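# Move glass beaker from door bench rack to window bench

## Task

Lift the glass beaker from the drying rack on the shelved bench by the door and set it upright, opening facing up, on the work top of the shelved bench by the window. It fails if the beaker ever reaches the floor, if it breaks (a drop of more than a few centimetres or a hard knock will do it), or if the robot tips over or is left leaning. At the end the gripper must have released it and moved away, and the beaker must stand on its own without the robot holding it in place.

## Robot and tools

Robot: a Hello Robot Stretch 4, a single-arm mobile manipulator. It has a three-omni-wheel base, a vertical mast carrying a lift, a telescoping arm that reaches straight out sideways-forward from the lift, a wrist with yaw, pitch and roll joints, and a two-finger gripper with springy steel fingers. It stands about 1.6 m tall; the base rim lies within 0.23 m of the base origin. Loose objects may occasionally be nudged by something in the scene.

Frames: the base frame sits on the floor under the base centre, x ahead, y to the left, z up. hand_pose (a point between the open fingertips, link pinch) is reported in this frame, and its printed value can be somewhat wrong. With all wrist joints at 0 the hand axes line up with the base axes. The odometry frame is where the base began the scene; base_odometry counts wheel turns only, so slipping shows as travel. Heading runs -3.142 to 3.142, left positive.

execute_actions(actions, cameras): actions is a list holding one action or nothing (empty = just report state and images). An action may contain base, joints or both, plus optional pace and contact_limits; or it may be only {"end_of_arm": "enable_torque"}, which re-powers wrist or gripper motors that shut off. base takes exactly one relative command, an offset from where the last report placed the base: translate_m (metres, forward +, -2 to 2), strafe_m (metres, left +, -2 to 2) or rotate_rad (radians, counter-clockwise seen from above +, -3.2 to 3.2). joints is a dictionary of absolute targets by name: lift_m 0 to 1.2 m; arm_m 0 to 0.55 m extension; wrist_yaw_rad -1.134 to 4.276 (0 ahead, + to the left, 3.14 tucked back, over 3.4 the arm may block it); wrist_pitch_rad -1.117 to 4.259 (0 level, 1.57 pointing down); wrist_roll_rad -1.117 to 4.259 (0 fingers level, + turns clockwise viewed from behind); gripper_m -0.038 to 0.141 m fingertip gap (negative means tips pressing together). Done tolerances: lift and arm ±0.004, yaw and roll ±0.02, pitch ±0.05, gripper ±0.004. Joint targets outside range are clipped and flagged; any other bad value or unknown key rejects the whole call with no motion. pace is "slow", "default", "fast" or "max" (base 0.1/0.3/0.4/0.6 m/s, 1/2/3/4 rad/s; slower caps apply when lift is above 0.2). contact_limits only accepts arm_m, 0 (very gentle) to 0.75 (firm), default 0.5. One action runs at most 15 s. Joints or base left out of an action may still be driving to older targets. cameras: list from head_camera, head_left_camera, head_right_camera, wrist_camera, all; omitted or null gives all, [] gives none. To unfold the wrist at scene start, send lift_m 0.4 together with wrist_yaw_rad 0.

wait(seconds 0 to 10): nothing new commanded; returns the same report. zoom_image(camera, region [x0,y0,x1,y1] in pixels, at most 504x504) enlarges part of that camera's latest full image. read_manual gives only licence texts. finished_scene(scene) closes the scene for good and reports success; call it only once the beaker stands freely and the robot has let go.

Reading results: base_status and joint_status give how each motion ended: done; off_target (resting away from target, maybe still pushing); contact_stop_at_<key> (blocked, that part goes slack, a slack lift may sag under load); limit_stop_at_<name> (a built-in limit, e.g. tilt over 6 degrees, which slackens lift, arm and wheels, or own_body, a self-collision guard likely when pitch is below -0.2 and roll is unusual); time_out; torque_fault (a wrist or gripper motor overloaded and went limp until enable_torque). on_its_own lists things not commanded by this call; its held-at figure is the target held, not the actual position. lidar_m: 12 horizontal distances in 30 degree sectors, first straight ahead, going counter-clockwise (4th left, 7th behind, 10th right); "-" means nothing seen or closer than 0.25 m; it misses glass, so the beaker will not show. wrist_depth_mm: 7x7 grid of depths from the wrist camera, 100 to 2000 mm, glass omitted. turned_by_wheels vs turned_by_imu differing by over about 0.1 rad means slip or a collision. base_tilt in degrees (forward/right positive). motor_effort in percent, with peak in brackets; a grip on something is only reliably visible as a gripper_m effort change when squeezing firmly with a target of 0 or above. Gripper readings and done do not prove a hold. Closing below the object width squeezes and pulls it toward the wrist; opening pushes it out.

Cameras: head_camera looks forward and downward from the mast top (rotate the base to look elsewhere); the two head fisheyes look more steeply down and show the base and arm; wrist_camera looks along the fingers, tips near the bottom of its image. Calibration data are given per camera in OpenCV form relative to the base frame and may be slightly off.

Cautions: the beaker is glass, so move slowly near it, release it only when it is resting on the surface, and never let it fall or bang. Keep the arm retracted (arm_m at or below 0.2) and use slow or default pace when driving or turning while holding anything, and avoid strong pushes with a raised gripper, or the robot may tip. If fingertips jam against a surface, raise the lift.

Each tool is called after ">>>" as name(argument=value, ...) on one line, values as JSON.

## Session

>>> execute_actions(actions=[])

Scene clock: 0.00 s.
base_odometry: x=+0.000 y=+0.000 heading=+0.000 (m, m, rad; odometry frame)
turned_by_wheels: +0.000 (rad since the last result)
turned_by_imu: +0.000 (rad since the last result)
base_tilt: forward=-0.1 right=-0.8 (deg)
lidar_m: 1.49 1.55 1.90 1.81 2.55 1.19 1.12 1.14 2.19 1.30 1.36 1.60
base_status: not commanded
joint_positions: lift_m=+0.258 arm_m=+0.000 wrist_yaw_rad=+3.179 wrist_pitch_rad=+0.006 wrist_roll_rad=+0.005 gripper_m=+0.057
joint_status: not commanded
motor_effort: lift_m=+20 arm_m=-1 wrist_yaw_rad=+0 wrist_pitch_rad=-5 wrist_roll_rad=-1 gripper_m=-3 wheel_0=+1 wheel_1=+0 wheel_2=+0 (%)
hand_pose: x=-0.1203 y=+0.0767 z=+0.4348 quat_wxyz=(-0.018, -0.003, +0.002, +1.000) (m; base frame)
wrist_depth_mm: - 142 202 1756 1708 1808 1863 / - - 140 1863 1336 1863 1863 / - 108 139 1255 1255 1255 1863 / - 120 145 1255 1255 1229 1756 / 192 1255 1255 1281 1255 1229 1808 / 214 1308 213 1255 1229 1281 1808 / 218 1078 1042 647 1060 1160 1255
pictures: head_camera, head_left_camera, head_right_camera, wrist_camera
camera_calibration (this result's frames):
wrist_camera: T_world_to_cam=[[-0.0471517, 0.998321, 0.03363, -0.0932523], [-0.03965, 0.0317704, -0.998708, 0.497941], [-0.9981, -0.0484242, 0.0380854, 0.0882696], [0, 0, 0, 1]] pos_world=[0.103448, 0.0815503, 0.497072]
Images, in order (width x height): head_camera 420x560, head_left_camera 420x672, head_right_camera 420x672, wrist_camera 616x392.

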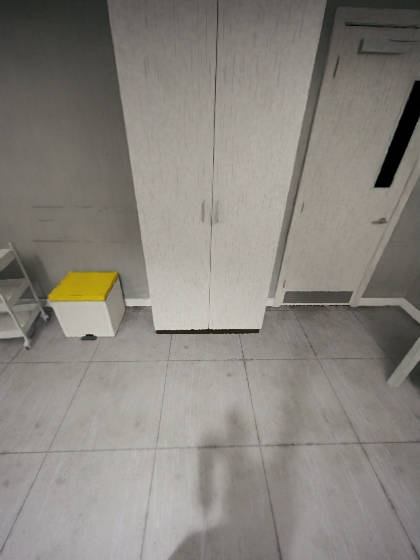

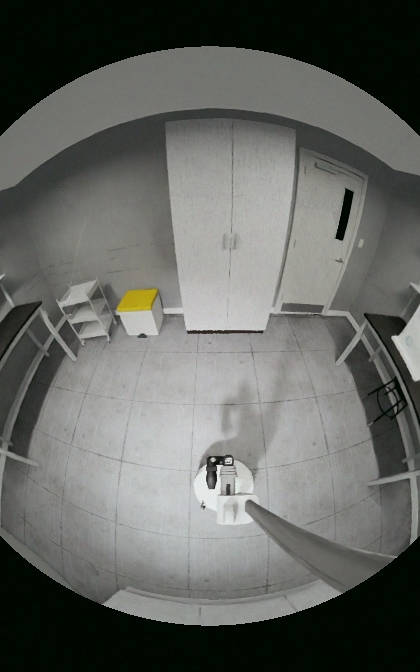

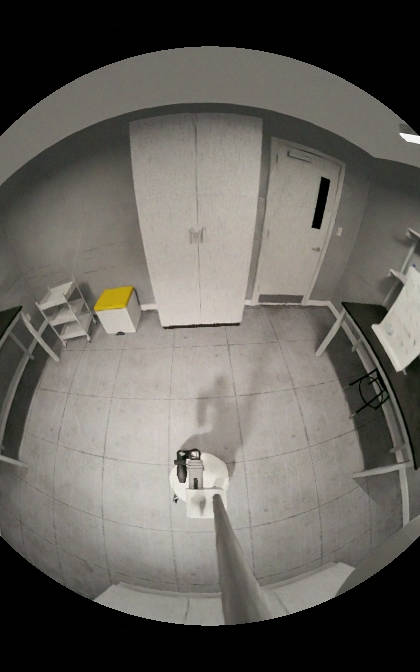

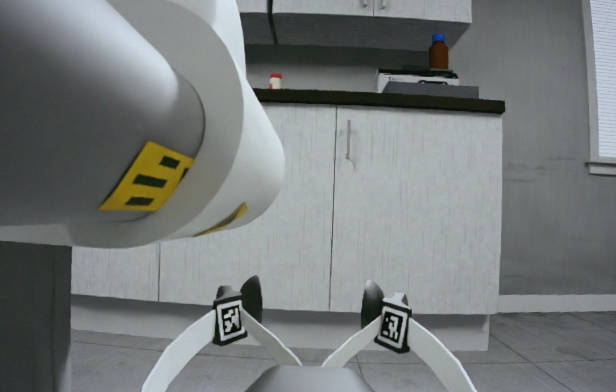

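>>> execute_actions(actions=[{"base":{"rotate_rad":-1.555},"joints":{"lift_m":0.9,"wrist_yaw_rad":0},"pace":"fast"}], cameras=["head_camera","wrist_camera"])

Scene clock: 5.50 s.
base_odometry: x=+0.000 y=+0.000 heading=-1.555 (m, m, rad; odometry frame)
turned_by_wheels: -1.555 (rad since the last result)
turned_by_imu: -1.572 (rad since the last result)
base_tilt: forward=-0.1 right=-0.7 (deg)
lidar_m: 1.31 1.38 1.57 1.49 1.72 1.93 1.85 2.47 1.14 1.10 1.17 1.36
base_status: done
joint_positions: lift_m=+0.900 arm_m=+0.000 wrist_yaw_rad=+0.000 wrist_pitch_rad=+0.006 wrist_roll_rad=+0.005 gripper_m=+0.057
joint_status: all done
motor_effort: lift_m=+24(26) arm_m=+0(1) wrist_yaw_rad=-1(7) wrist_pitch_rad=-5(6) wrist_roll_rad=-1(1) gripper_m=-2(2) wheel_0=+0(9) wheel_1=+0(9) wheel_2=+1(12) (%)
hand_pose: x=+0.4597 y=-0.0873 z=+1.0763 quat_wxyz=(+1.000, +0.002, +0.003, +0.000) (m; base frame)
wrist_depth_mm: 1983 1863 1863 1921 1921 1863 1863 / 1863 1863 1863 1808 1863 1863 1863 / 1863 1397 1921 1863 1863 1863 1808 / 1863 1366 1808 1863 1921 1808 1863 / 1863 1336 1808 1863 1863 1808 1808 / 1138 1229 213 1336 1098 1808 1808 / 1863 1863 1576 647 1118 1808 1863
pictures: head_camera, wrist_camera
camera_calibration (this result's frames):
wrist_camera: T_world_to_cam=[[0.0105053, -0.999379, 0.0336315, -0.124697], [0.0384579, -0.0332046, -0.998708, 1.12524], [0.999205, 0.0117851, 0.0380851, -0.278063], [0, 0, 0, 1]] pos_world=[0.235877, -0.0839795, 1.13857]
Images, in order (width x height): head_camera 420x560, wrist_camera 616x392.

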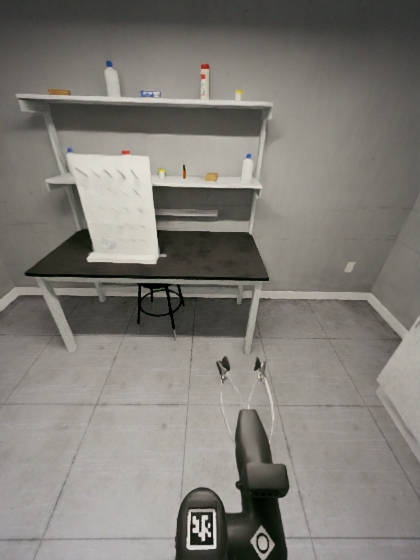

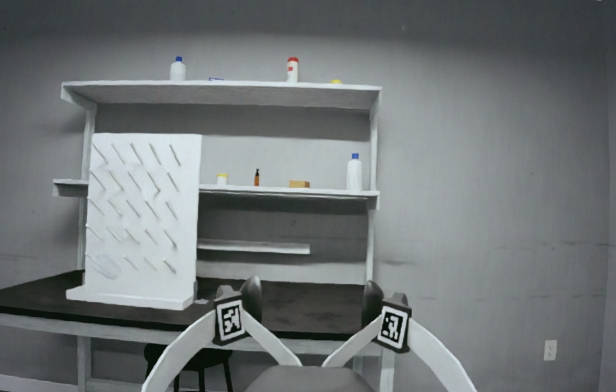

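>>> zoom_image(camera="wrist_camera", region=[50, 120, 230, 320])

>>> zoom_image(camera="head_camera", region=[50, 140, 190, 290])

Region (50, 120, 230, 320) of wrist_camera's 616x392 image, scaled by 2.520; it fills the left 454 columns of this view, and the rest is white.

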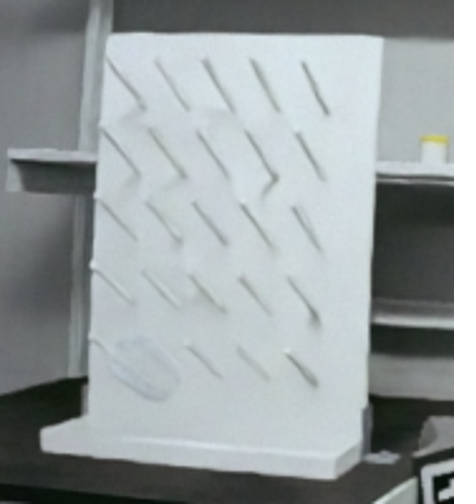

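Region (50, 140, 190, 290) of head_camera's 420x560 image, scaled by 3.360, with more detail than that image has; it fills the left 470 columns of this view, and the rest is white.

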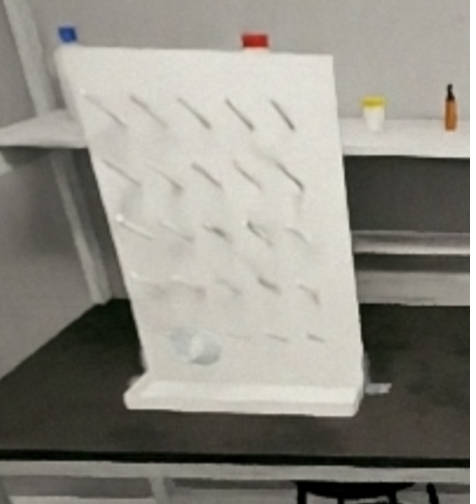

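>>> execute_actions(actions=[{"base":{"strafe_m":0.74},"joints":{"lift_m":0.95,"wrist_pitch_rad":0.53,"gripper_m":0.10},"pace":"max"}], cameras=[])

>>> execute_actions(actions=[{"base":{"translate_m":0.8},"joints":{"arm_m":0.08},"pace":"max"}], cameras=["head_camera","wrist_camera"])

Scene clock: 19.87 s.
base_odometry: x=+0.740 y=+0.012 heading=-1.555 (m, m, rad; odometry frame)
turned_by_wheels: +0.000 (rad since the last result)
turned_by_imu: +0.000 (rad since the last result)
base_tilt: forward=-0.1 right=-0.8 (deg)
lidar_m: 1.32 1.44 0.81 0.76 0.82 1.19 1.86 1.89 1.94 1.82 1.92 1.38
base_status: done
joint_positions: lift_m=+0.950 arm_m=+0.000 wrist_yaw_rad=+0.000 wrist_pitch_rad=+0.532 wrist_roll_rad=+0.005 gripper_m=+0.100
joint_status: all done
motor_effort: lift_m=+23(30) arm_m=-1(1) wrist_yaw_rad=+1(1) wrist_pitch_rad=-2(2) wrist_roll_rad=+1(1) gripper_m=-1(4) wheel_0=+1(12) wheel_1=+0(10) wheel_2=+0(2) (%)
hand_pose: x=+0.4199 y=-0.0874 z=+0.9817 quat_wxyz=(+0.965, +0.002, +0.263, -0.001) (m; base frame)
wrist_depth_mm: 1661 1661 1661 1229 1255 1618 1618 / 1756 1756 1708 1336 1336 1708 1756 / 1808 1983 1182 1205 1255 1182 1205 / 1808 - - - - - - / 1708 1808 1756 1863 1756 1863 1808 / 1430 1464 212 1499 1464 1499 1464 / 1255 1229 1281 151 1229 1255 1308
pictures: none
No camera images: the call's "cameras" was empty. Leave "cameras" out to get every camera's image.

Scene clock: 23.47 s.
base_odometry: x=+0.753 y=-0.788 heading=-1.555 (m, m, rad; odometry frame)
turned_by_wheels: +0.000 (rad since the last result)
turned_by_imu: +0.000 (rad since the last result)
base_tilt: forward=-0.1 right=-0.7 (deg)
lidar_m: 0.54 0.55 1.24 0.96 0.79 1.12 2.68 3.44 1.94 1.83 0.78 0.55
base_status: done
joint_positions: lift_m=+0.950 arm_m=+0.079 wrist_yaw_rad=+0.000 wrist_pitch_rad=+0.532 wrist_roll_rad=+0.005 gripper_m=+0.100
joint_status: all done
motor_effort: lift_m=+23(23) arm_m=+6(6) wrist_yaw_rad=-1(0) wrist_pitch_rad=-3(4) wrist_roll_rad=-1(1) gripper_m=-3(1) wheel_0=+3(9) wheel_1=+1(6) wheel_2=+1(12) (%)
hand_pose: x=+0.4985 y=-0.0874 z=+0.9817 quat_wxyz=(+0.965, +0.002, +0.263, -0.001) (m; base frame)
wrist_depth_mm: 917 904 462 449 442 433 439 / 991 976 500 480 473 466 904 / 1060 1042 539 521 508 496 1008 / 1182 778 585 564 549 539 831 / 597 609 591 597 585 585 634 / 484 492 211 504 496 496 512 / 421 415 421 151 415 430 439
pictures: head_camera, wrist_camera
camera_calibration (this result's frames):
wrist_camera: T_world_to_cam=[[0.0258553, -0.999379, 0.023943, -0.120116], [-0.468316, -0.0332692, -0.882934, 1.16827], [0.883183, 0.0116156, -0.468886, 0.242236], [0, 0, 0, 1]] pos_world=[0.336289, -0.083987, 1.14797]
Images, in order (width x height): head_camera 420x560, wrist_camera 616x392.

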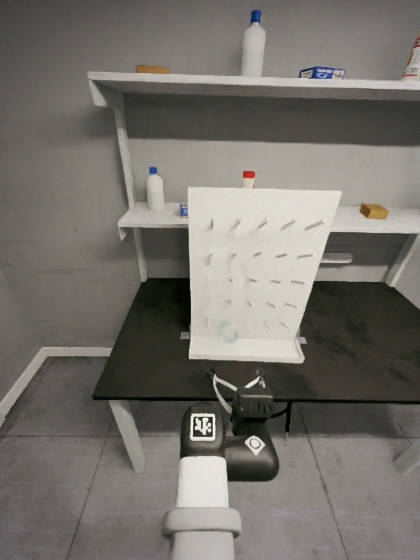

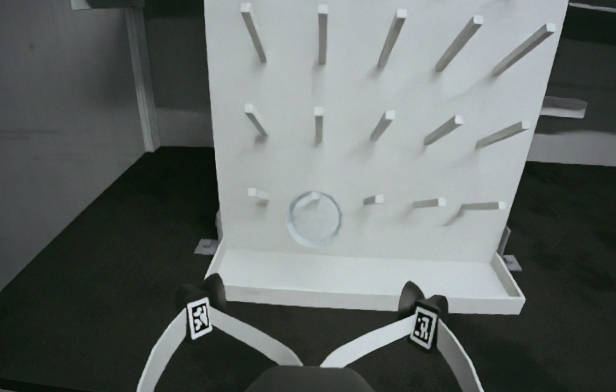

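>>> execute_actions(actions=[{"base":{"rotate_rad":-0.11},"joints":{"arm_m":0.15,"lift_m":0.92},"pace":"fast"}], cameras=[])

>>> execute_actions(actions=[{"base":{"strafe_m":0.078},"joints":{"arm_m":0.24,"lift_m":0.905},"pace":"fast"}], cameras=["wrist_camera"])

Scene clock: 32.83 s.
base_odometry: x=+0.753 y=-0.788 heading=-1.664 (m, m, rad; odometry frame)
turned_by_wheels: -0.110 (rad since the last result)
turned_by_imu: -0.111 (rad since the last result)
base_tilt: forward=-0.1 right=-0.7 (deg)
lidar_m: 0.56 0.55 1.30 1.21 0.81 1.03 2.30 2.75 1.97 1.83 0.89 0.57
base_status: done
joint_positions: lift_m=+0.920 arm_m=+0.149 wrist_yaw_rad=+0.000 wrist_pitch_rad=+0.532 wrist_roll_rad=+0.005 gripper_m=+0.100
joint_status: all done
motor_effort: lift_m=+16(20) arm_m=+6(6) wrist_yaw_rad=-1(1) wrist_pitch_rad=-4(3) wrist_roll_rad=+0(1) gripper_m=+0(1) wheel_0=+1(7) wheel_1=+2(7) wheel_2=+2(6) (%)
hand_pose: x=+0.5685 y=-0.0874 z=+0.9522 quat_wxyz=(+0.965, +0.002, +0.263, -0.001) (m; base frame)
wrist_depth_mm: 798 389 392 399 399 410 917 / 854 415 415 424 427 436 976 / 931 459 449 455 466 917 1025 / 699 647 484 492 500 723 778 / 549 530 525 530 539 564 591 / 445 439 212 445 442 459 473 / 389 384 394 151 384 394 404
pictures: none
No camera images: the call's "cameras" was empty. Leave "cameras" out to get every camera's image.

Scene clock: 34.03 s.
base_odometry: x=+0.830 y=-0.795 heading=-1.664 (m, m, rad; odometry frame)
turned_by_wheels: +0.000 (rad since the last result)
turned_by_imu: +0.000 (rad since the last result)
base_tilt: forward=+0.0 right=-0.8 (deg)
lidar_m: 0.52 0.55 1.22 1.12 0.75 0.92 2.26 2.75 2.07 1.91 0.86 0.56
base_status: done
joint_positions: lift_m=+0.905 arm_m=+0.239 wrist_yaw_rad=+0.000 wrist_pitch_rad=+0.532 wrist_roll_rad=+0.005 gripper_m=+0.100
joint_status: all done
motor_effort: lift_m=+15(14) arm_m=+6(7) wrist_yaw_rad=+0(1) wrist_pitch_rad=-4(4) wrist_roll_rad=+0(1) gripper_m=+0(1) wheel_0=+0(11) wheel_1=+1(10) wheel_2=+0(2) (%)
hand_pose: x=+0.6585 y=-0.0874 z=+0.9373 quat_wxyz=(+0.965, +0.002, +0.263, -0.001) (m; base frame)
wrist_depth_mm: 732 723 309 312 314 315 319 / 768 788 327 332 334 340 342 / 831 831 353 357 359 364 366 / 715 676 384 387 392 397 410 / 525 535 415 424 427 439 459 / 430 436 212 445 430 449 445 / 370 366 347 150 353 366 370
pictures: wrist_camera
camera_calibration (this result's frames):
wrist_camera: T_world_to_cam=[[0.0259346, -0.999377, 0.0239408, -0.123219], [-0.468392, -0.0333055, -0.882893, 1.20398], [0.88314, 0.0116838, -0.468964, 0.0802342], [0, 0, 0, 1]] pos_world=[0.496271, -0.0839804, 1.10356]
Images, in order (width x height): wrist_camera 616x392.

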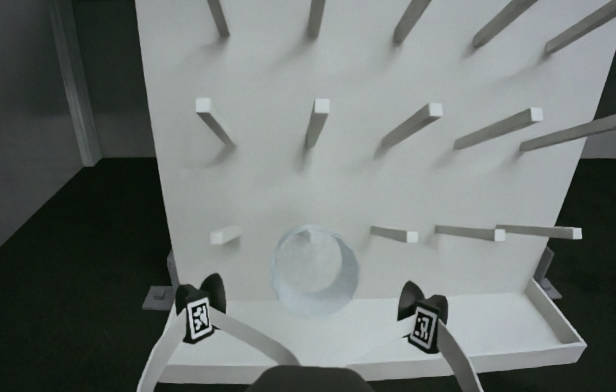

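>>> execute_actions(actions=[{"base":{"strafe_m":-0.014},"joints":{"wrist_yaw_rad":0.05,"arm_m":0.262,"lift_m":0.893}}], cameras=["wrist_camera"])

Scene clock: 41.80 s.
base_odometry: x=+0.817 y=-0.794 heading=-1.664 (m, m, rad; odometry frame)
turned_by_wheels: +0.000 (rad since the last result)
turned_by_imu: +0.000 (rad since the last result)
base_tilt: forward=-0.1 right=-0.8 (deg)
lidar_m: 0.48 0.55 1.23 1.13 0.77 0.93 2.25 2.76 2.04 1.90 0.88 0.57
base_status: done
joint_positions: lift_m=+0.893 arm_m=+0.261 wrist_yaw_rad=+0.050 wrist_pitch_rad=+0.532 wrist_roll_rad=+0.005 gripper_m=+0.100
joint_status: all done
motor_effort: lift_m=+15(11) arm_m=+6(7) wrist_yaw_rad=-1(2) wrist_pitch_rad=-4(3) wrist_roll_rad=-1(1) gripper_m=-1(1) wheel_0=+2(6) wheel_1=-1(7) wheel_2=+0(6) (%)
hand_pose: x=+0.6845 y=-0.0749 z=+0.9253 quat_wxyz=(+0.965, -0.004, +0.263, +0.023) (m; base frame)
wrist_depth_mm: 699 723 287 289 289 287 287 / 768 741 307 309 306 306 306 / 831 798 332 330 330 330 329 / 691 627 357 359 357 359 362 / 508 512 389 389 389 392 392 / 410 415 212 415 413 415 415 / 359 353 357 151 351 359 370
pictures: wrist_camera
camera_calibration (this result's frames):
wrist_camera: T_world_to_cam=[[0.0755874, -0.996852, 0.0239407, -0.144943], [-0.466161, -0.056551, -0.882891, 1.20272], [0.881465, 0.0555751, -0.468968, 0.0559205], [0, 0, 0, 1]] pos_world=[0.522324, -0.0795799, 1.09156]
Images, in order (width x height): wrist_camera 616x392.

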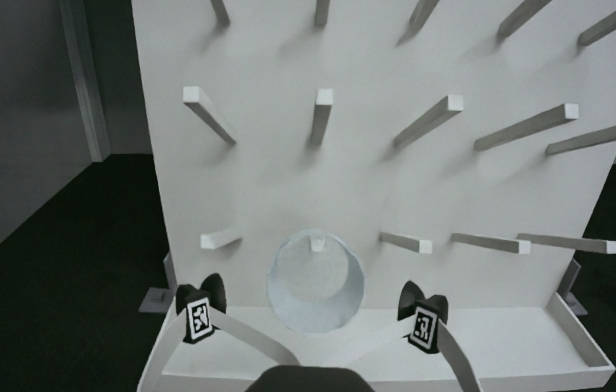

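>>> execute_actions(actions=[{"joints":{"arm_m":0.307,"lift_m":0.869},"contact_limits":{"arm_m":0.2}}], cameras=["wrist_camera"])

Scene clock: 44.93 s.
base_odometry: x=+0.817 y=-0.794 heading=-1.664 (m, m, rad; odometry frame)
turned_by_wheels: +0.000 (rad since the last result)
turned_by_imu: +0.000 (rad since the last result)
base_tilt: forward=-0.2 right=-0.8 (deg)
lidar_m: 0.52 0.53 1.24 1.13 0.77 0.93 2.27 2.76 2.06 1.90 0.89 0.57
base_status: not commanded
joint_positions: lift_m=+0.869 arm_m=+0.306 wrist_yaw_rad=+0.050 wrist_pitch_rad=+0.532 wrist_roll_rad=+0.005 gripper_m=+0.100
joint_status: all done
motor_effort: lift_m=+15(13) arm_m=+6(7) wrist_yaw_rad=+0(0) wrist_pitch_rad=-4(3) wrist_roll_rad=+0(0) gripper_m=-3(0) wheel_0=+2(2) wheel_1=-1(1) wheel_2=+0(0) (%)
contact_limits: arm_m 0.2
hand_pose: x=+0.7295 y=-0.0749 z=+0.9013 quat_wxyz=(+0.965, -0.004, +0.263, +0.024) (m; base frame)
wrist_depth_mm: 668 248 247 248 248 246 - / 723 267 259 260 263 256 262 / 778 293 283 286 283 282 283 / 603 549 307 309 309 309 307 / 469 452 336 329 329 330 324 / 382 373 212 368 353 370 368 / 330 319 330 151 324 330 343
pictures: wrist_camera
camera_calibration (this result's frames):
wrist_camera: T_world_to_cam=[[0.0757329, -0.996841, 0.0239408, -0.147839], [-0.466153, -0.0566191, -0.882891, 1.2025], [0.881457, 0.0557039, -0.468968, 0.00500858], [0, 0, 0, 1]] pos_world=[0.567329, -0.0795666, 1.06756]
Images, in order (width x height): wrist_camera 616x392.

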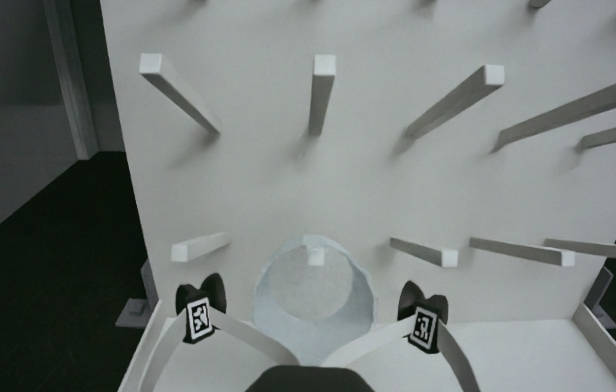

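>>> execute_actions(actions=[{"joints":{"gripper_m":0.03}}], cameras=["wrist_camera"])

>>> execute_actions(actions=[{"joints":{"lift_m":0.9,"arm_m":0.292},"pace":"slow"}], cameras=["wrist_camera"])

Scene clock: 48.57 s.
base_odometry: x=+0.817 y=-0.794 heading=-1.664 (m, m, rad; odometry frame)
turned_by_wheels: +0.000 (rad since the last result)
turned_by_imu: +0.000 (rad since the last result)
base_tilt: forward=-0.1 right=-0.8 (deg)
lidar_m: 0.50 0.55 1.23 1.11 0.76 0.93 2.27 2.74 2.08 1.90 0.87 0.57
base_status: not commanded
joint_positions: lift_m=+0.869 arm_m=+0.306 wrist_yaw_rad=+0.050 wrist_pitch_rad=+0.532 wrist_roll_rad=+0.005 gripper_m=+0.030
joint_status: all done
motor_effort: lift_m=+15(15) arm_m=+6(6) wrist_yaw_rad=-1(1) wrist_pitch_rad=-4(3) wrist_roll_rad=+0(0) gripper_m=-24(21) wheel_0=+2(2) wheel_1=-1(2) wheel_2=+0(0) (%)
hand_pose: x=+0.7295 y=-0.0749 z=+0.9013 quat_wxyz=(+0.965, -0.004, +0.263, +0.024) (m; base frame)
wrist_depth_mm: 668 248 247 247 247 245 - / 715 266 260 259 264 256 263 / 788 293 286 285 285 283 283 / 603 549 307 306 309 307 306 / 473 452 336 327 330 330 322 / 382 373 203 368 227 370 368 / 330 315 322 334 324 322 342
pictures: wrist_camera
camera_calibration (this result's frames):
wrist_camera: T_world_to_cam=[[0.0756755, -0.996845, 0.0239408, -0.147813], [-0.466156, -0.0565922, -0.882891, 1.20251], [0.88146, 0.055653, -0.468968, 0.00499293], [0, 0, 0, 1]] pos_world=[0.567341, -0.0795719, 1.06756]
Images, in order (width x height): wrist_camera 616x392.

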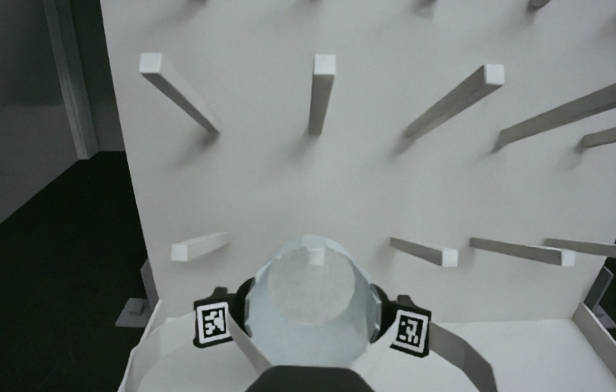

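Scene clock: 49.63 s.
base_odometry: x=+0.817 y=-0.794 heading=-1.664 (m, m, rad; odometry frame)
turned_by_wheels: +0.000 (rad since the last result)
turned_by_imu: +0.000 (rad since the last result)
base_tilt: forward=-0.1 right=-0.8 (deg)
lidar_m: 0.52 0.55 1.24 1.10 0.76 0.95 2.27 2.74 2.05 1.89 0.87 0.57
base_status: not commanded
joint_positions: lift_m=+0.900 arm_m=+0.293 wrist_yaw_rad=+0.050 wrist_pitch_rad=+0.533 wrist_roll_rad=+0.005 gripper_m=+0.030
joint_status: all done
motor_effort: lift_m=+24(28) arm_m=-6(7) wrist_yaw_rad=+0(1) wrist_pitch_rad=-6(7) wrist_roll_rad=+0(0) gripper_m=-21(20) wheel_0=+2(2) wheel_1=-1(1) wheel_2=+0(0) (%)
hand_pose: x=+0.7166 y=-0.0749 z=+0.9313 quat_wxyz=(+0.964, -0.004, +0.263, +0.024) (m; base frame)
wrist_depth_mm: 691 259 258 259 258 256 258 / 732 285 276 277 276 276 273 / 809 759 293 297 294 294 291 / 707 603 325 322 322 324 324 / 512 500 345 351 345 345 347 / 421 410 203 387 227 392 392 / 364 345 355 368 355 357 377
pictures: wrist_camera
camera_calibration (this result's frames):
wrist_camera: T_world_to_cam=[[0.0756945, -0.996844, 0.0239203, -0.147551], [-0.466861, -0.0566276, -0.882516, 1.22315], [0.881085, 0.0556341, -0.469674, 0.0314457], [0, 0, 0, 1]] pos_world=[0.554503, -0.0795711, 1.09775]
Images, in order (width x height): wrist_camera 616x392.

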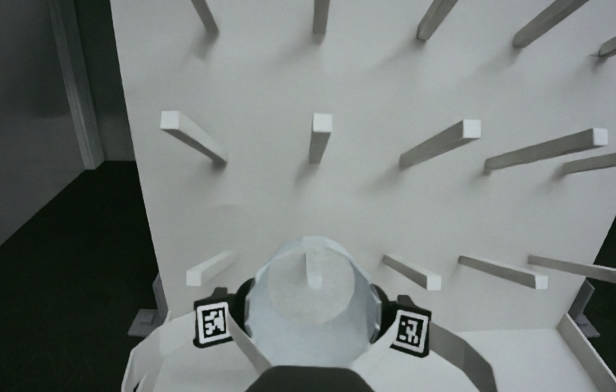

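>>> execute_actions(actions=[{"joints":{"lift_m":0.935,"arm_m":0.242},"pace":"slow"}], cameras=[])

>>> execute_actions(actions=[{"joints":{"lift_m":0.96,"arm_m":0.19}}], cameras=["wrist_camera"])

Scene clock: 53.87 s.
base_odometry: x=+0.817 y=-0.794 heading=-1.664 (m, m, rad; odometry frame)
turned_by_wheels: +0.000 (rad since the last result)
turned_by_imu: +0.000 (rad since the last result)
base_tilt: forward=+0.0 right=-0.7 (deg)
lidar_m: 0.51 0.56 1.24 1.11 0.76 0.94 2.26 2.75 2.06 1.90 0.87 0.55
base_status: not commanded
joint_positions: lift_m=+0.935 arm_m=+0.243 wrist_yaw_rad=+0.050 wrist_pitch_rad=+0.533 wrist_roll_rad=+0.005 gripper_m=+0.030
joint_status: all done
motor_effort: lift_m=+25(23) arm_m=-6(7) wrist_yaw_rad=+0(0) wrist_pitch_rad=-6(7) wrist_roll_rad=-2(0) gripper_m=-20(22) wheel_0=+2(2) wheel_1=-1(1) wheel_2=+0(0) (%)
hand_pose: x=+0.6666 y=-0.0749 z=+0.9663 quat_wxyz=(+0.964, -0.004, +0.263, +0.024) (m; base frame)
wrist_depth_mm: 741 732 300 303 301 298 - / 788 778 324 325 325 324 322 / 866 854 343 349 345 349 347 / 917 741 377 377 377 382 379 / 569 585 404 410 415 407 407 / 462 469 203 449 227 452 455 / 402 382 389 407 394 394 402
pictures: none
No camera images: the call's "cameras" was empty. Leave "cameras" out to get every camera's image.

Scene clock: 54.87 s.
base_odometry: x=+0.817 y=-0.794 heading=-1.664 (m, m, rad; odometry frame)
turned_by_wheels: +0.000 (rad since the last result)
turned_by_imu: +0.000 (rad since the last result)
base_tilt: forward=-0.1 right=-0.8 (deg)
lidar_m: 0.51 0.55 1.24 1.13 0.75 0.94 2.25 2.73 2.05 1.89 0.88 0.58
base_status: not commanded
joint_positions: lift_m=+0.960 arm_m=+0.191 wrist_yaw_rad=+0.050 wrist_pitch_rad=+0.533 wrist_roll_rad=+0.005 gripper_m=+0.030
joint_status: all done
motor_effort: lift_m=+24(25) arm_m=-6(6) wrist_yaw_rad=+1(1) wrist_pitch_rad=-7(7) wrist_roll_rad=-1(0) gripper_m=-19(22) wheel_0=+2(2) wheel_1=-2(1) wheel_2=+0(0) (%)
hand_pose: x=+0.6145 y=-0.0749 z=+0.9913 quat_wxyz=(+0.964, -0.004, +0.263, +0.023) (m; base frame)
wrist_depth_mm: 798 798 349 351 347 347 349 / 842 854 375 375 375 373 368 / 917 917 407 404 402 402 402 / 991 798 433 436 436 439 445 / 609 615 488 477 473 466 634 / 496 508 204 504 226 504 525 / 430 413 415 413 413 418 436
pictures: wrist_camera
camera_calibration (this result's frames):
wrist_camera: T_world_to_cam=[[0.0755909, -0.996852, 0.0239143, -0.14122], [-0.467067, -0.0565864, -0.882409, 1.22843], [0.880985, 0.0555325, -0.469874, 0.149786], [0, 0, 0, 1]] pos_world=[0.452475, -0.0795808, 1.15774]
Images, in order (width x height): wrist_camera 616x392.

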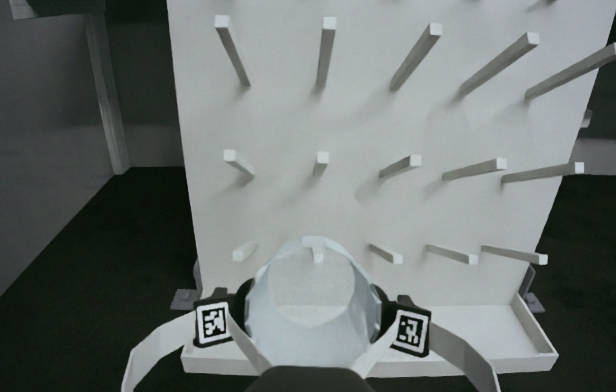

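>>> execute_actions(actions=[{"base":{"translate_m":-0.2},"joints":{"arm_m":0.0,"wrist_yaw_rad":0,"lift_m":1.0},"pace":"fast"}], cameras=[])

>>> execute_actions(actions=[{"base":{"rotate_rad":-2.95},"joints":{"wrist_pitch_rad":1.57},"pace":"fast"}], cameras=["head_camera","head_left_camera"])

Scene clock: 62.53 s.
base_odometry: x=+0.835 y=-0.595 heading=-1.664 (m, m, rad; odometry frame)
turned_by_wheels: +0.000 (rad since the last result)
turned_by_imu: +0.000 (rad since the last result)
base_tilt: forward=-0.1 right=-0.8 (deg)
lidar_m: 0.72 0.75 1.21 0.71 0.69 0.90 2.08 2.52 2.05 1.91 1.20 0.78
base_status: done
joint_positions: lift_m=+1.000 arm_m=+0.001 wrist_yaw_rad=+0.000 wrist_pitch_rad=+0.533 wrist_roll_rad=+0.005 gripper_m=+0.030
joint_status: all done
motor_effort: lift_m=+24(23) arm_m=-5(5) wrist_yaw_rad=+1(5) wrist_pitch_rad=-8(7) wrist_roll_rad=+0(0) gripper_m=-21(21) wheel_0=-3(4) wheel_1=-3(9) wheel_2=+2(9) (%)
hand_pose: x=+0.4205 y=-0.0875 z=+1.0313 quat_wxyz=(+0.965, +0.002, +0.263, -0.001) (m; base frame)
wrist_depth_mm: 1118 1118 1118 707 715 1182 1255 / 1160 1160 1160 741 768 1281 1281 / 1255 1281 1138 798 820 1308 1336 / 1366 891 854 842 854 946 946 / 1397 691 691 715 715 715 750 / 1430 699 204 1499 226 1576 1576 / 1308 741 1281 1308 1182 1281 1397
pictures: none
No camera images: the call's "cameras" was empty. Leave "cameras" out to get every camera's image.

Scene clock: 65.67 s.
base_odometry: x=+0.835 y=-0.595 heading=+1.669 (m, m, rad; odometry frame)
turned_by_wheels: -2.949 (rad since the last result)
turned_by_imu: -2.983 (rad since the last result)
base_tilt: forward=-0.1 right=-0.7 (deg)
lidar_m: 2.37 2.61 1.98 1.95 0.96 0.77 0.74 1.39 1.13 0.70 0.74 1.13
base_status: done
joint_positions: lift_m=+1.000 arm_m=+0.001 wrist_yaw_rad=+0.000 wrist_pitch_rad=+1.570 wrist_roll_rad=+0.005 gripper_m=+0.031
joint_status: all done
motor_effort: lift_m=+23(24) arm_m=-5(5) wrist_yaw_rad=+0(1) wrist_pitch_rad=+0(6) wrist_roll_rad=+0(1) gripper_m=-22(22) wheel_0=+4(9) wheel_1=+3(8) wheel_2=+3(6) (%)
hand_pose: x=+0.1723 y=-0.0874 z=+0.8894 quat_wxyz=(+0.707, +0.002, +0.707, -0.002) (m; base frame)
wrist_depth_mm: 1118 1098 1118 1118 1118 1118 1042 / 1118 1138 1118 1118 1098 1098 1042 / 1118 1118 1118 1098 1098 1098 1008 / 1098 1098 1098 1098 1078 1098 946 / 1098 1098 891 891 1098 1098 917 / 1098 1118 204 891 226 1060 1060 / 1098 1078 891 831 1078 1078 1078
pictures: head_camera, head_left_camera
Images, in order (width x height): head_camera 420x560, head_left_camera 420x672.

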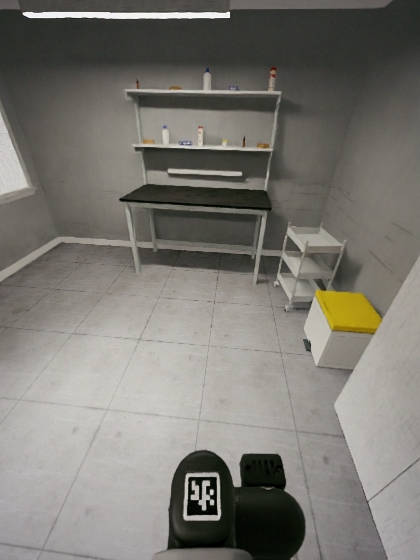

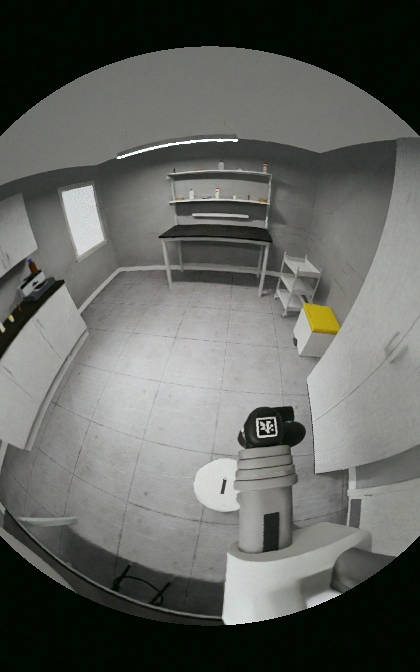

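>>> execute_actions(actions=[{"base":{"translate_m":1.88},"joints":{"lift_m":1.19},"pace":"max"}], cameras=["head_camera","wrist_camera"])

Scene clock: 78.17 s.
base_odometry: x=+0.650 y=+1.276 heading=+1.670 (m, m, rad; odometry frame)
turned_by_wheels: +0.000 (rad since the last result)
turned_by_imu: +0.000 (rad since the last result)
base_tilt: forward=-0.1 right=-0.8 (deg)
lidar_m: 0.53 0.62 0.94 1.83 1.89 2.64 2.86 1.24 0.93 0.81 0.69 0.53
base_status: done
joint_positions: lift_m=+1.190 arm_m=+0.001 wrist_yaw_rad=+0.000 wrist_pitch_rad=+1.570 wrist_roll_rad=+0.005 gripper_m=+0.031
joint_status: all done
motor_effort: lift_m=+23(31) arm_m=-5(5) wrist_yaw_rad=+0(1) wrist_pitch_rad=+2(0) wrist_roll_rad=+0(1) gripper_m=-19(21) wheel_0=+3(6) wheel_1=+3(8) wheel_2=+0(16) (%)
hand_pose: x=+0.1722 y=-0.0874 z=+1.0794 quat_wxyz=(+0.707, +0.002, +0.707, -0.002) (m; base frame)
wrist_depth_mm: 1308 1336 1336 1336 1308 1308 1308 / 1308 1336 1308 1308 1308 1308 768 / 1308 1281 1281 1308 1281 1281 1281 / 1308 1281 1308 1281 1281 1255 1160 / 1281 1308 1308 1078 1281 1281 1160 / 1281 1281 204 1078 227 1255 1281 / 1255 1255 1281 946 1281 1229 1160
pictures: head_camera, wrist_camera
camera_calibration (this result's frames):
wrist_camera: T_world_to_cam=[[0.0336634, -0.999383, -0.0100231, -0.0787284], [-0.998449, -0.0331837, -0.0446936, 0.288233], [0.0443334, 0.0115121, -0.99895, 1.29287], [0, 0, 0, 1]] pos_world=[0.233119, -0.083999, 1.30361]
Images, in order (width x height): head_camera 420x560, wrist_camera 616x392.

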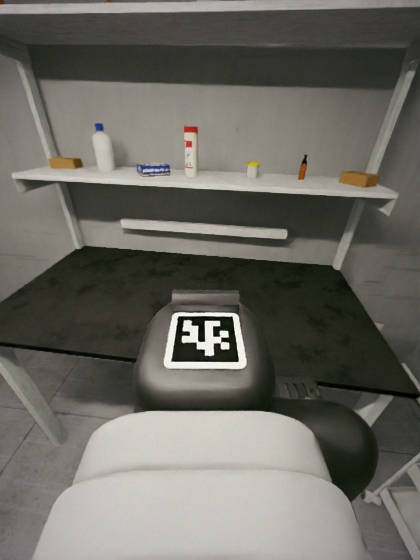

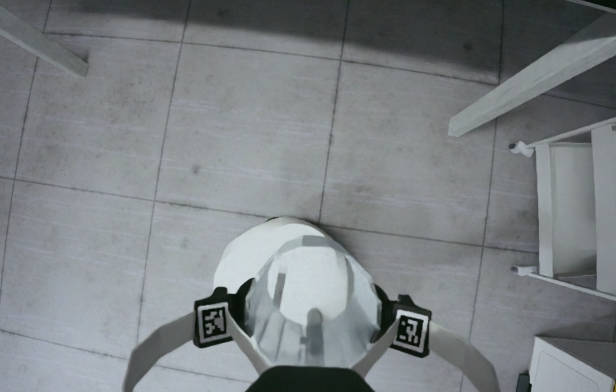

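>>> execute_actions(actions=[{"base":{"rotate_rad":-0.13},"joints":{"arm_m":0.535,"lift_m":1.15},"contact_limits":{"arm_m":0.2}}], cameras=["wrist_camera"])

Scene clock: 83.93 s.
base_odometry: x=+0.650 y=+1.276 heading=+1.541 (m, m, rad; odometry frame)
turned_by_wheels: -0.129 (rad since the last result)
turned_by_imu: -0.131 (rad since the last result)
base_tilt: forward=-0.1 right=-0.7 (deg)
lidar_m: 0.54 0.58 0.80 2.12 1.83 2.44 3.36 1.31 0.93 0.83 0.76 0.56
base_status: done
joint_positions: lift_m=+1.150 arm_m=+0.534 wrist_yaw_rad=+0.000 wrist_pitch_rad=+1.570 wrist_roll_rad=+0.005 gripper_m=+0.031
joint_status: all done
motor_effort: lift_m=+16(22) arm_m=+6(7) wrist_yaw_rad=+0(1) wrist_pitch_rad=+2(1) wrist_roll_rad=-1(0) gripper_m=-23(21) wheel_0=+4(3) wheel_1=+3(7) wheel_2=+4(3) (%)
contact_limits: arm_m 0.2
hand_pose: x=+0.7051 y=-0.0874 z=+1.0400 quat_wxyz=(+0.707, +0.002, +0.707, -0.002) (m; base frame)
wrist_depth_mm: 357 355 353 355 351 351 351 / 357 355 353 351 351 349 347 / 353 351 351 349 349 347 345 / 349 349 347 347 347 345 345 / 347 347 343 347 343 342 342 / 345 345 203 343 226 342 338 / 343 342 342 340 338 338 338
pictures: wrist_camera
camera_calibration (this result's frames):
wrist_camera: T_world_to_cam=[[0.033874, -0.999376, -0.0100136, -0.0972203], [-0.99843, -0.0333912, -0.0449766, 0.818817], [0.0446142, 0.0115214, -0.998938, 1.22971], [0, 0, 0, 1]] pos_world=[0.765962, -0.0839862, 1.26426]
Images, in order (width x height): wrist_camera 616x392.

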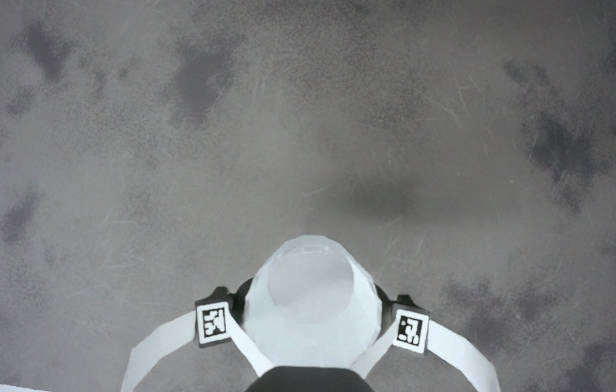

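>>> execute_actions(actions=[{"joints":{"lift_m":1.093},"pace":"slow"}], cameras=[])

>>> execute_actions(actions=[{"joints":{"gripper_m":0.10}}], cameras=["wrist_camera"])

Scene clock: 88.53 s.
base_odometry: x=+0.650 y=+1.276 heading=+1.541 (m, m, rad; odometry frame)
turned_by_wheels: +0.000 (rad since the last result)
turned_by_imu: +0.000 (rad since the last result)
base_tilt: forward=-0.1 right=-0.8 (deg)
lidar_m: 0.53 0.57 0.75 2.13 1.83 2.46 3.36 1.31 0.95 0.80 0.75 0.58
base_status: not commanded
joint_positions: lift_m=+1.093 arm_m=+0.534 wrist_yaw_rad=+0.000 wrist_pitch_rad=+1.570 wrist_roll_rad=+0.005 gripper_m=+0.031
joint_status: all done
motor_effort: lift_m=+16(16) arm_m=+6(6) wrist_yaw_rad=-1(1) wrist_pitch_rad=+2(2) wrist_roll_rad=-2(1) gripper_m=-22(21) wheel_0=+4(4) wheel_1=+3(3) wheel_2=+4(4) (%)
hand_pose: x=+0.7051 y=-0.0874 z=+0.9831 quat_wxyz=(+0.707, +0.002, +0.707, -0.002) (m; base frame)
wrist_depth_mm: 300 297 296 296 294 294 296 / 297 297 294 294 291 293 293 / 296 293 293 293 293 290 290 / 293 293 291 290 290 290 287 / 290 290 290 289 287 287 287 / 289 289 204 287 227 285 285 / 287 286 286 285 283 282 283
pictures: none
No camera images: the call's "cameras" was empty. Leave "cameras" out to get every camera's image.

Scene clock: 90.07 s.
base_odometry: x=+0.650 y=+1.276 heading=+1.541 (m, m, rad; odometry frame)
turned_by_wheels: +0.000 (rad since the last result)
turned_by_imu: +0.000 (rad since the last result)
base_tilt: forward=-0.1 right=-0.8 (deg)
lidar_m: 0.54 0.59 0.79 2.13 1.81 2.47 3.37 1.32 0.94 0.81 0.77 0.54
base_status: not commanded
joint_positions: lift_m=+1.093 arm_m=+0.534 wrist_yaw_rad=+0.000 wrist_pitch_rad=+1.570 wrist_roll_rad=+0.005 gripper_m=+0.100
joint_status: all done
motor_effort: lift_m=+16(16) arm_m=+6(6) wrist_yaw_rad=-1(1) wrist_pitch_rad=+2(1) wrist_roll_rad=-1(1) gripper_m=-3(20) wheel_0=+4(4) wheel_1=+3(3) wheel_2=+3(4) (%)
hand_pose: x=+0.7051 y=-0.0874 z=+0.9831 quat_wxyz=(+0.707, +0.002, +0.707, -0.002) (m; base frame)
wrist_depth_mm: 298 297 296 297 294 294 296 / 297 297 294 296 293 291 291 / 296 294 294 293 291 290 291 / 294 291 293 291 290 290 290 / 293 293 290 289 287 287 287 / 290 289 211 287 287 286 285 / 287 289 286 151 285 282 283
pictures: wrist_camera
camera_calibration (this result's frames):
wrist_camera: T_world_to_cam=[[0.0338575, -0.999376, -0.0100151, -0.0977773], [-0.998432, -0.0333753, -0.0449303, 0.816199], [0.0445681, 0.0115207, -0.99894, 1.17283], [0, 0, 0, 1]] pos_world=[0.76596, -0.0839872, 1.20728]
Images, in order (width x height): wrist_camera 616x392.

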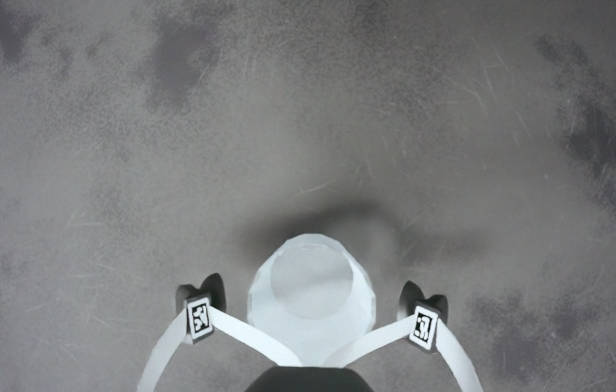

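>>> execute_actions(actions=[{"joints":{"lift_m":1.125,"gripper_m":0.12}}], cameras=[])

>>> execute_actions(actions=[{"joints":{"arm_m":0.03,"lift_m":1.14},"pace":"fast"}], cameras=[])

>>> execute_actions(actions=[{"joints":{"wrist_pitch_rad":0.0,"lift_m":0.791},"pace":"max"}], cameras=["wrist_camera"])

Scene clock: 98.10 s.
base_odometry: x=+0.650 y=+1.276 heading=+1.541 (m, m, rad; odometry frame)
turned_by_wheels: +0.000 (rad since the last result)
turned_by_imu: +0.000 (rad since the last result)
base_tilt: forward=-0.1 right=-0.8 (deg)
lidar_m: 0.52 0.58 0.81 2.11 1.82 2.48 3.36 1.31 0.96 0.83 0.77 0.58
base_status: not commanded
joint_positions: lift_m=+1.125 arm_m=+0.534 wrist_yaw_rad=+0.000 wrist_pitch_rad=+1.570 wrist_roll_rad=+0.005 gripper_m=+0.120
joint_status: all done
motor_effort: lift_m=+24(18) arm_m=+6(6) wrist_yaw_rad=-1(1) wrist_pitch_rad=+2(3) wrist_roll_rad=-2(1) gripper_m=+0(5) wheel_0=+4(4) wheel_1=+3(3) wheel_2=+4(4) (%)
hand_pose: x=+0.7051 y=-0.0874 z=+1.0144 quat_wxyz=(+0.707, +0.002, +0.707, -0.002) (m; base frame)
wrist_depth_mm: 332 329 327 329 327 325 325 / 329 327 329 325 325 324 324 / 327 327 324 324 322 322 320 / 325 324 324 322 320 320 320 / 322 324 320 320 320 317 317 / 320 320 216 319 317 314 314 / 319 319 317 153 315 315 314
pictures: none
No camera images: the call's "cameras" was empty. Leave "cameras" out to get every camera's image.

Scene clock: 100.23 s.
base_odometry: x=+0.650 y=+1.276 heading=+1.541 (m, m, rad; odometry frame)
turned_by_wheels: +0.000 (rad since the last result)
turned_by_imu: +0.000 (rad since the last result)
base_tilt: forward=-0.1 right=-0.8 (deg)
lidar_m: 0.54 0.58 0.81 2.12 1.84 2.48 3.35 1.31 0.95 0.81 0.75 0.56
base_status: not commanded
joint_positions: lift_m=+1.140 arm_m=+0.031 wrist_yaw_rad=+0.000 wrist_pitch_rad=+1.570 wrist_roll_rad=+0.005 gripper_m=+0.120
joint_status: all done
motor_effort: lift_m=+24(26) arm_m=-6(5) wrist_yaw_rad=+0(1) wrist_pitch_rad=+1(1) wrist_roll_rad=-1(0) gripper_m=-1(2) wheel_0=+4(4) wheel_1=+3(3) wheel_2=+4(4) (%)
hand_pose: x=+0.2021 y=-0.0874 z=+1.0294 quat_wxyz=(+0.707, +0.002, +0.707, -0.002) (m; base frame)
wrist_depth_mm: 1281 1255 1255 1255 1229 1281 640 / 1281 1281 1281 1255 1255 1255 1255 / 1255 1229 1255 1281 1255 1229 1098 / 1255 1229 1229 1229 1229 1229 1098 / 1255 1281 1205 1025 1229 1182 1182 / 1229 1229 216 1008 1229 1229 1205 / 1229 1182 1205 153 1205 1205 1138
pictures: none
No camera images: the call's "cameras" was empty. Leave "cameras" out to get every camera's image.

Scene clock: 101.73 s.
base_odometry: x=+0.650 y=+1.276 heading=+1.541 (m, m, rad; odometry frame)
turned_by_wheels: +0.000 (rad since the last result)
turned_by_imu: +0.000 (rad since the last result)
base_tilt: forward=-0.1 right=-0.8 (deg)
lidar_m: 0.53 0.57 0.80 2.11 1.81 2.45 3.32 1.31 0.96 0.82 0.75 0.55
base_status: not commanded
joint_positions: lift_m=+0.791 arm_m=+0.031 wrist_yaw_rad=+0.000 wrist_pitch_rad=+0.003 wrist_roll_rad=+0.005 gripper_m=+0.120
joint_status: all done
motor_effort: lift_m=+16(22) arm_m=-5(6) wrist_yaw_rad=-1(1) wrist_pitch_rad=-7(9) wrist_roll_rad=+0(1) gripper_m=-1(0) wheel_0=+4(4) wheel_1=+3(3) wheel_2=+4(4) (%)
hand_pose: x=+0.4904 y=-0.0874 z=+0.9687 quat_wxyz=(+1.000, +0.002, +0.001, +0.000) (m; base frame)
wrist_depth_mm: 931 1118 1098 1118 1118 1118 1138 / 960 976 960 946 917 854 1138 / 1118 1078 1098 1118 1138 1098 1138 / 1060 1098 1098 1138 1098 1118 1138 / 715 788 878 946 1042 1118 1118 / 343 336 224 407 382 424 421 / 315 294 294 149 290 294 291
pictures: wrist_camera
camera_calibration (this result's frames):
wrist_camera: T_world_to_cam=[[0.0102566, -0.999381, 0.0336614, -0.121353], [0.0412632, -0.0332115, -0.998596, 1.01514], [0.999096, 0.0116312, 0.040897, -0.307304], [0, 0, 0, 1]] pos_world=[0.266383, -0.0839894, 1.03037]
Images, in order (width x height): wrist_camera 616x392.

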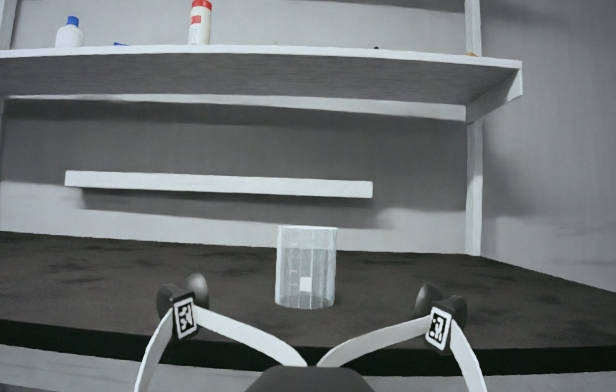

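Matches the earlier geometry.

>>> execute_actions(actions=[{"joints":{"arm_m":0.243},"contact_limits":{"arm_m":0.15}}], cameras=["wrist_camera"])

Scene clock: 106.13 s.
base_odometry: x=+0.650 y=+1.276 heading=+1.541 (m, m, rad; odometry frame)
turned_by_wheels: +0.000 (rad since the last result)
turned_by_imu: +0.000 (rad since the last result)
base_tilt: forward=-0.1 right=-0.7 (deg)
lidar_m: 0.53 0.55 0.81 2.13 1.84 2.48 3.37 1.31 0.94 0.82 0.79 0.56
base_status: not commanded
joint_positions: lift_m=+0.791 arm_m=+0.242 wrist_yaw_rad=+0.000 wrist_pitch_rad=+0.002 wrist_roll_rad=+0.005 gripper_m=+0.120
joint_status: all done
motor_effort: lift_m=+16(16) arm_m=+6(4) wrist_yaw_rad=-1(0) wrist_pitch_rad=-5(6) wrist_roll_rad=-1(1) gripper_m=-1(4) wheel_0=+4(4) wheel_1=+3(3) wheel_2=+4(4) (%)
contact_limits: arm_m 0.15
hand_pose: x=+0.7013 y=-0.0874 z=+0.9688 quat_wxyz=(+1.000, +0.002, +0.001, +0.000) (m; base frame)
wrist_depth_mm: 683 676 676 668 647 621 603 / 891 891 904 904 917 809 917 / 891 904 891 904 904 917 904 / 878 878 878 891 904 904 917 / 699 778 878 891 904 820 904 / 340 332 224 407 373 421 418 / 239 231 248 150 257 246 -
pictures: wrist_camera
camera_calibration (this result's frames):
wrist_camera: T_world_to_cam=[[0.0102478, -0.999381, 0.0336662, -0.123518], [0.0417339, -0.0332112, -0.998577, 1.00622], [0.999076, 0.0116382, 0.0413677, -0.518533], [0, 0, 0, 1]] pos_world=[0.477326, -0.0839889, 1.0304]
Images, in order (width x height): wrist_camera 616x392.

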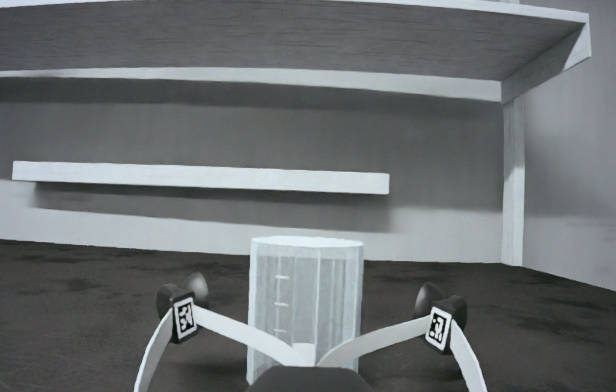

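>>> execute_actions(actions=[{"joints":{"gripper_m":0.032}}], cameras=[])

>>> execute_actions(actions=[{"joints":{"lift_m":0.85}}], cameras=["wrist_camera"])

>>> execute_actions(actions=[{"joints":{"wrist_roll_rad":3.146}}], cameras=["wrist_camera"])

Scene clock: 111.27 s.
base_odometry: x=+0.650 y=+1.276 heading=+1.541 (m, m, rad; odometry frame)
turned_by_wheels: +0.000 (rad since the last result)
turned_by_imu: +0.000 (rad since the last result)
base_tilt: forward=-0.1 right=-0.8 (deg)
lidar_m: 0.55 0.57 0.78 2.13 1.86 2.45 3.35 1.30 0.94 0.80 0.74 0.58
base_status: not commanded
joint_positions: lift_m=+0.791 arm_m=+0.242 wrist_yaw_rad=+0.000 wrist_pitch_rad=+0.002 wrist_roll_rad=+0.005 gripper_m=+0.033
joint_status: all done
motor_effort: lift_m=+16(16) arm_m=+6(6) wrist_yaw_rad=+0(1) wrist_pitch_rad=-5(5) wrist_roll_rad=+0(0) gripper_m=-22(22) wheel_0=+4(4) wheel_1=+3(3) wheel_2=+4(4) (%)
hand_pose: x=+0.7013 y=-0.0874 z=+0.9688 quat_wxyz=(+1.000, +0.002, +0.001, +0.000) (m; base frame)
wrist_depth_mm: 691 683 676 668 654 627 597 / 891 891 904 904 904 809 917 / 891 904 891 904 904 917 917 / 891 891 891 904 904 904 904 / 699 778 878 891 891 820 904 / 342 366 205 407 214 418 418 / 239 223 243 254 238 236 -
pictures: none
No camera images: the call's "cameras" was empty. Leave "cameras" out to get every camera's image.

Scene clock: 112.43 s.
base_odometry: x=+0.650 y=+1.276 heading=+1.541 (m, m, rad; odometry frame)
turned_by_wheels: +0.000 (rad since the last result)
turned_by_imu: +0.000 (rad since the last result)
base_tilt: forward=-0.1 right=-0.8 (deg)
lidar_m: 0.54 0.57 0.78 2.14 1.84 2.48 3.33 1.31 0.96 0.82 0.79 0.56
base_status: not commanded
joint_positions: lift_m=+0.850 arm_m=+0.242 wrist_yaw_rad=+0.000 wrist_pitch_rad=+0.003 wrist_roll_rad=+0.005 gripper_m=+0.033
joint_status: all done
motor_effort: lift_m=+24(26) arm_m=+6(6) wrist_yaw_rad=+0(1) wrist_pitch_rad=-7(8) wrist_roll_rad=-2(1) gripper_m=-21(23) wheel_0=+4(4) wheel_1=+3(3) wheel_2=+4(4) (%)
hand_pose: x=+0.7013 y=-0.0874 z=+1.0269 quat_wxyz=(+1.000, +0.002, +0.002, +0.000) (m; base frame)
wrist_depth_mm: 574 597 603 597 585 699 904 / 798 798 798 788 759 715 634 / 891 904 891 904 904 904 917 / 878 891 878 891 904 904 917 / 878 891 891 891 878 904 904 / 517 549 208 615 215 634 634 / 364 338 370 387 364 357 418
pictures: wrist_camera
camera_calibration (this result's frames):
wrist_camera: T_world_to_cam=[[0.0102282, -0.999381, 0.0336577, -0.125465], [0.0408648, -0.0332135, -0.998613, 1.06487], [0.999112, 0.0115894, 0.0404998, -0.520071], [0, 0, 0, 1]] pos_world=[0.477376, -0.083992, 1.08868]
Images, in order (width x height): wrist_camera 616x392.

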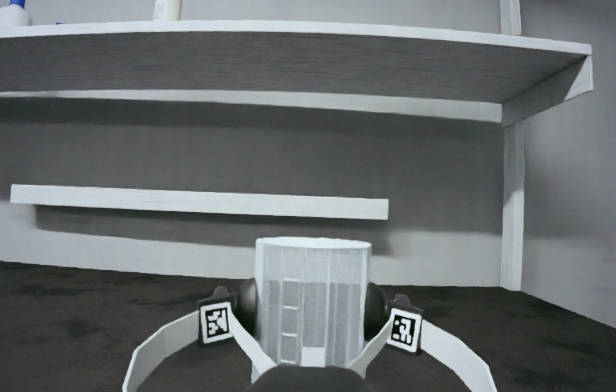

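Scene clock: 114.87 s.
base_odometry: x=+0.650 y=+1.276 heading=+1.541 (m, m, rad; odometry frame)
turned_by_wheels: +0.000 (rad since the last result)
turned_by_imu: +0.000 (rad since the last result)
base_tilt: forward=-0.1 right=-0.8 (deg)
lidar_m: 0.53 0.58 0.76 2.15 1.84 2.46 3.36 1.33 0.96 0.81 0.79 0.57
base_status: not commanded
joint_positions: lift_m=+0.850 arm_m=+0.242 wrist_yaw_rad=+0.000 wrist_pitch_rad=+0.003 wrist_roll_rad=+3.146 gripper_m=+0.033
joint_status: all done
motor_effort: lift_m=+24(24) arm_m=+6(6) wrist_yaw_rad=+0(1) wrist_pitch_rad=-7(8) wrist_roll_rad=+1(4) gripper_m=-22(21) wheel_0=+4(4) wheel_1=+4(3) wheel_2=+4(4) (%)
hand_pose: x=+0.7013 y=-0.0874 z=+1.0269 quat_wxyz=(-0.002, +1.000, +0.000, -0.002) (m; base frame)
wrist_depth_mm: - 109 109 107 106 - - / 145 145 144 142 136 130 - / 278 271 262 252 238 224 213 / 931 820 904 891 891 741 654 / 917 917 904 891 891 866 854 / 904 917 205 878 214 866 866 / 904 759 891 878 878 854 854
pictures: wrist_camera
camera_calibration (this result's frames):
wrist_camera: T_world_to_cam=[[0.00986068, 0.999364, -0.0342718, 0.119237], [0.0472049, 0.0337701, 0.998314, -0.984386], [0.998837, -0.0114619, -0.0468418, -0.4322], [0, 0, 0, 1]] pos_world=[0.476989, -0.0908718, 0.966568]
Images, in order (width x height): wrist_camera 616x392.

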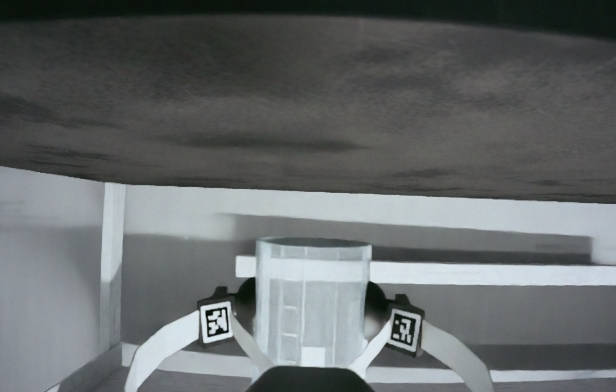

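>>> execute_actions(actions=[{"joints":{"lift_m":0.783},"pace":"slow"}], cameras=[])

Scene clock: 119.27 s.
base_odometry: x=+0.650 y=+1.276 heading=+1.541 (m, m, rad; odometry frame)
turned_by_wheels: +0.000 (rad since the last result)
turned_by_imu: +0.000 (rad since the last result)
base_tilt: forward=-0.1 right=-0.8 (deg)
lidar_m: 0.55 0.56 0.77 2.09 1.85 2.44 3.34 1.28 0.95 0.83 0.77 0.58
base_status: not commanded
joint_positions: lift_m=+0.783 arm_m=+0.242 wrist_yaw_rad=+0.000 wrist_pitch_rad=+0.003 wrist_roll_rad=+3.146 gripper_m=+0.033
joint_status: all done
motor_effort: lift_m=+15(24) arm_m=+6(6) wrist_yaw_rad=-1(1) wrist_pitch_rad=-7(8) wrist_roll_rad=+1(1) gripper_m=-21(23) wheel_0=+4(4) wheel_1=+3(3) wheel_2=+4(4) (%)
hand_pose: x=+0.7013 y=-0.0874 z=+0.9606 quat_wxyz=(-0.002, +1.000, +0.000, -0.002) (m; base frame)
wrist_depth_mm: 133 133 132 132 521 891 904 / 132 132 131 131 131 130 - / 131 131 131 130 130 129 - / - - - - - 129 - / - - - - - - - / 931 917 205 891 215 866 866 / 904 788 891 866 866 866 854
pictures: none
No camera images: the call's "cameras" was empty. Leave "cameras" out to get every camera's image.


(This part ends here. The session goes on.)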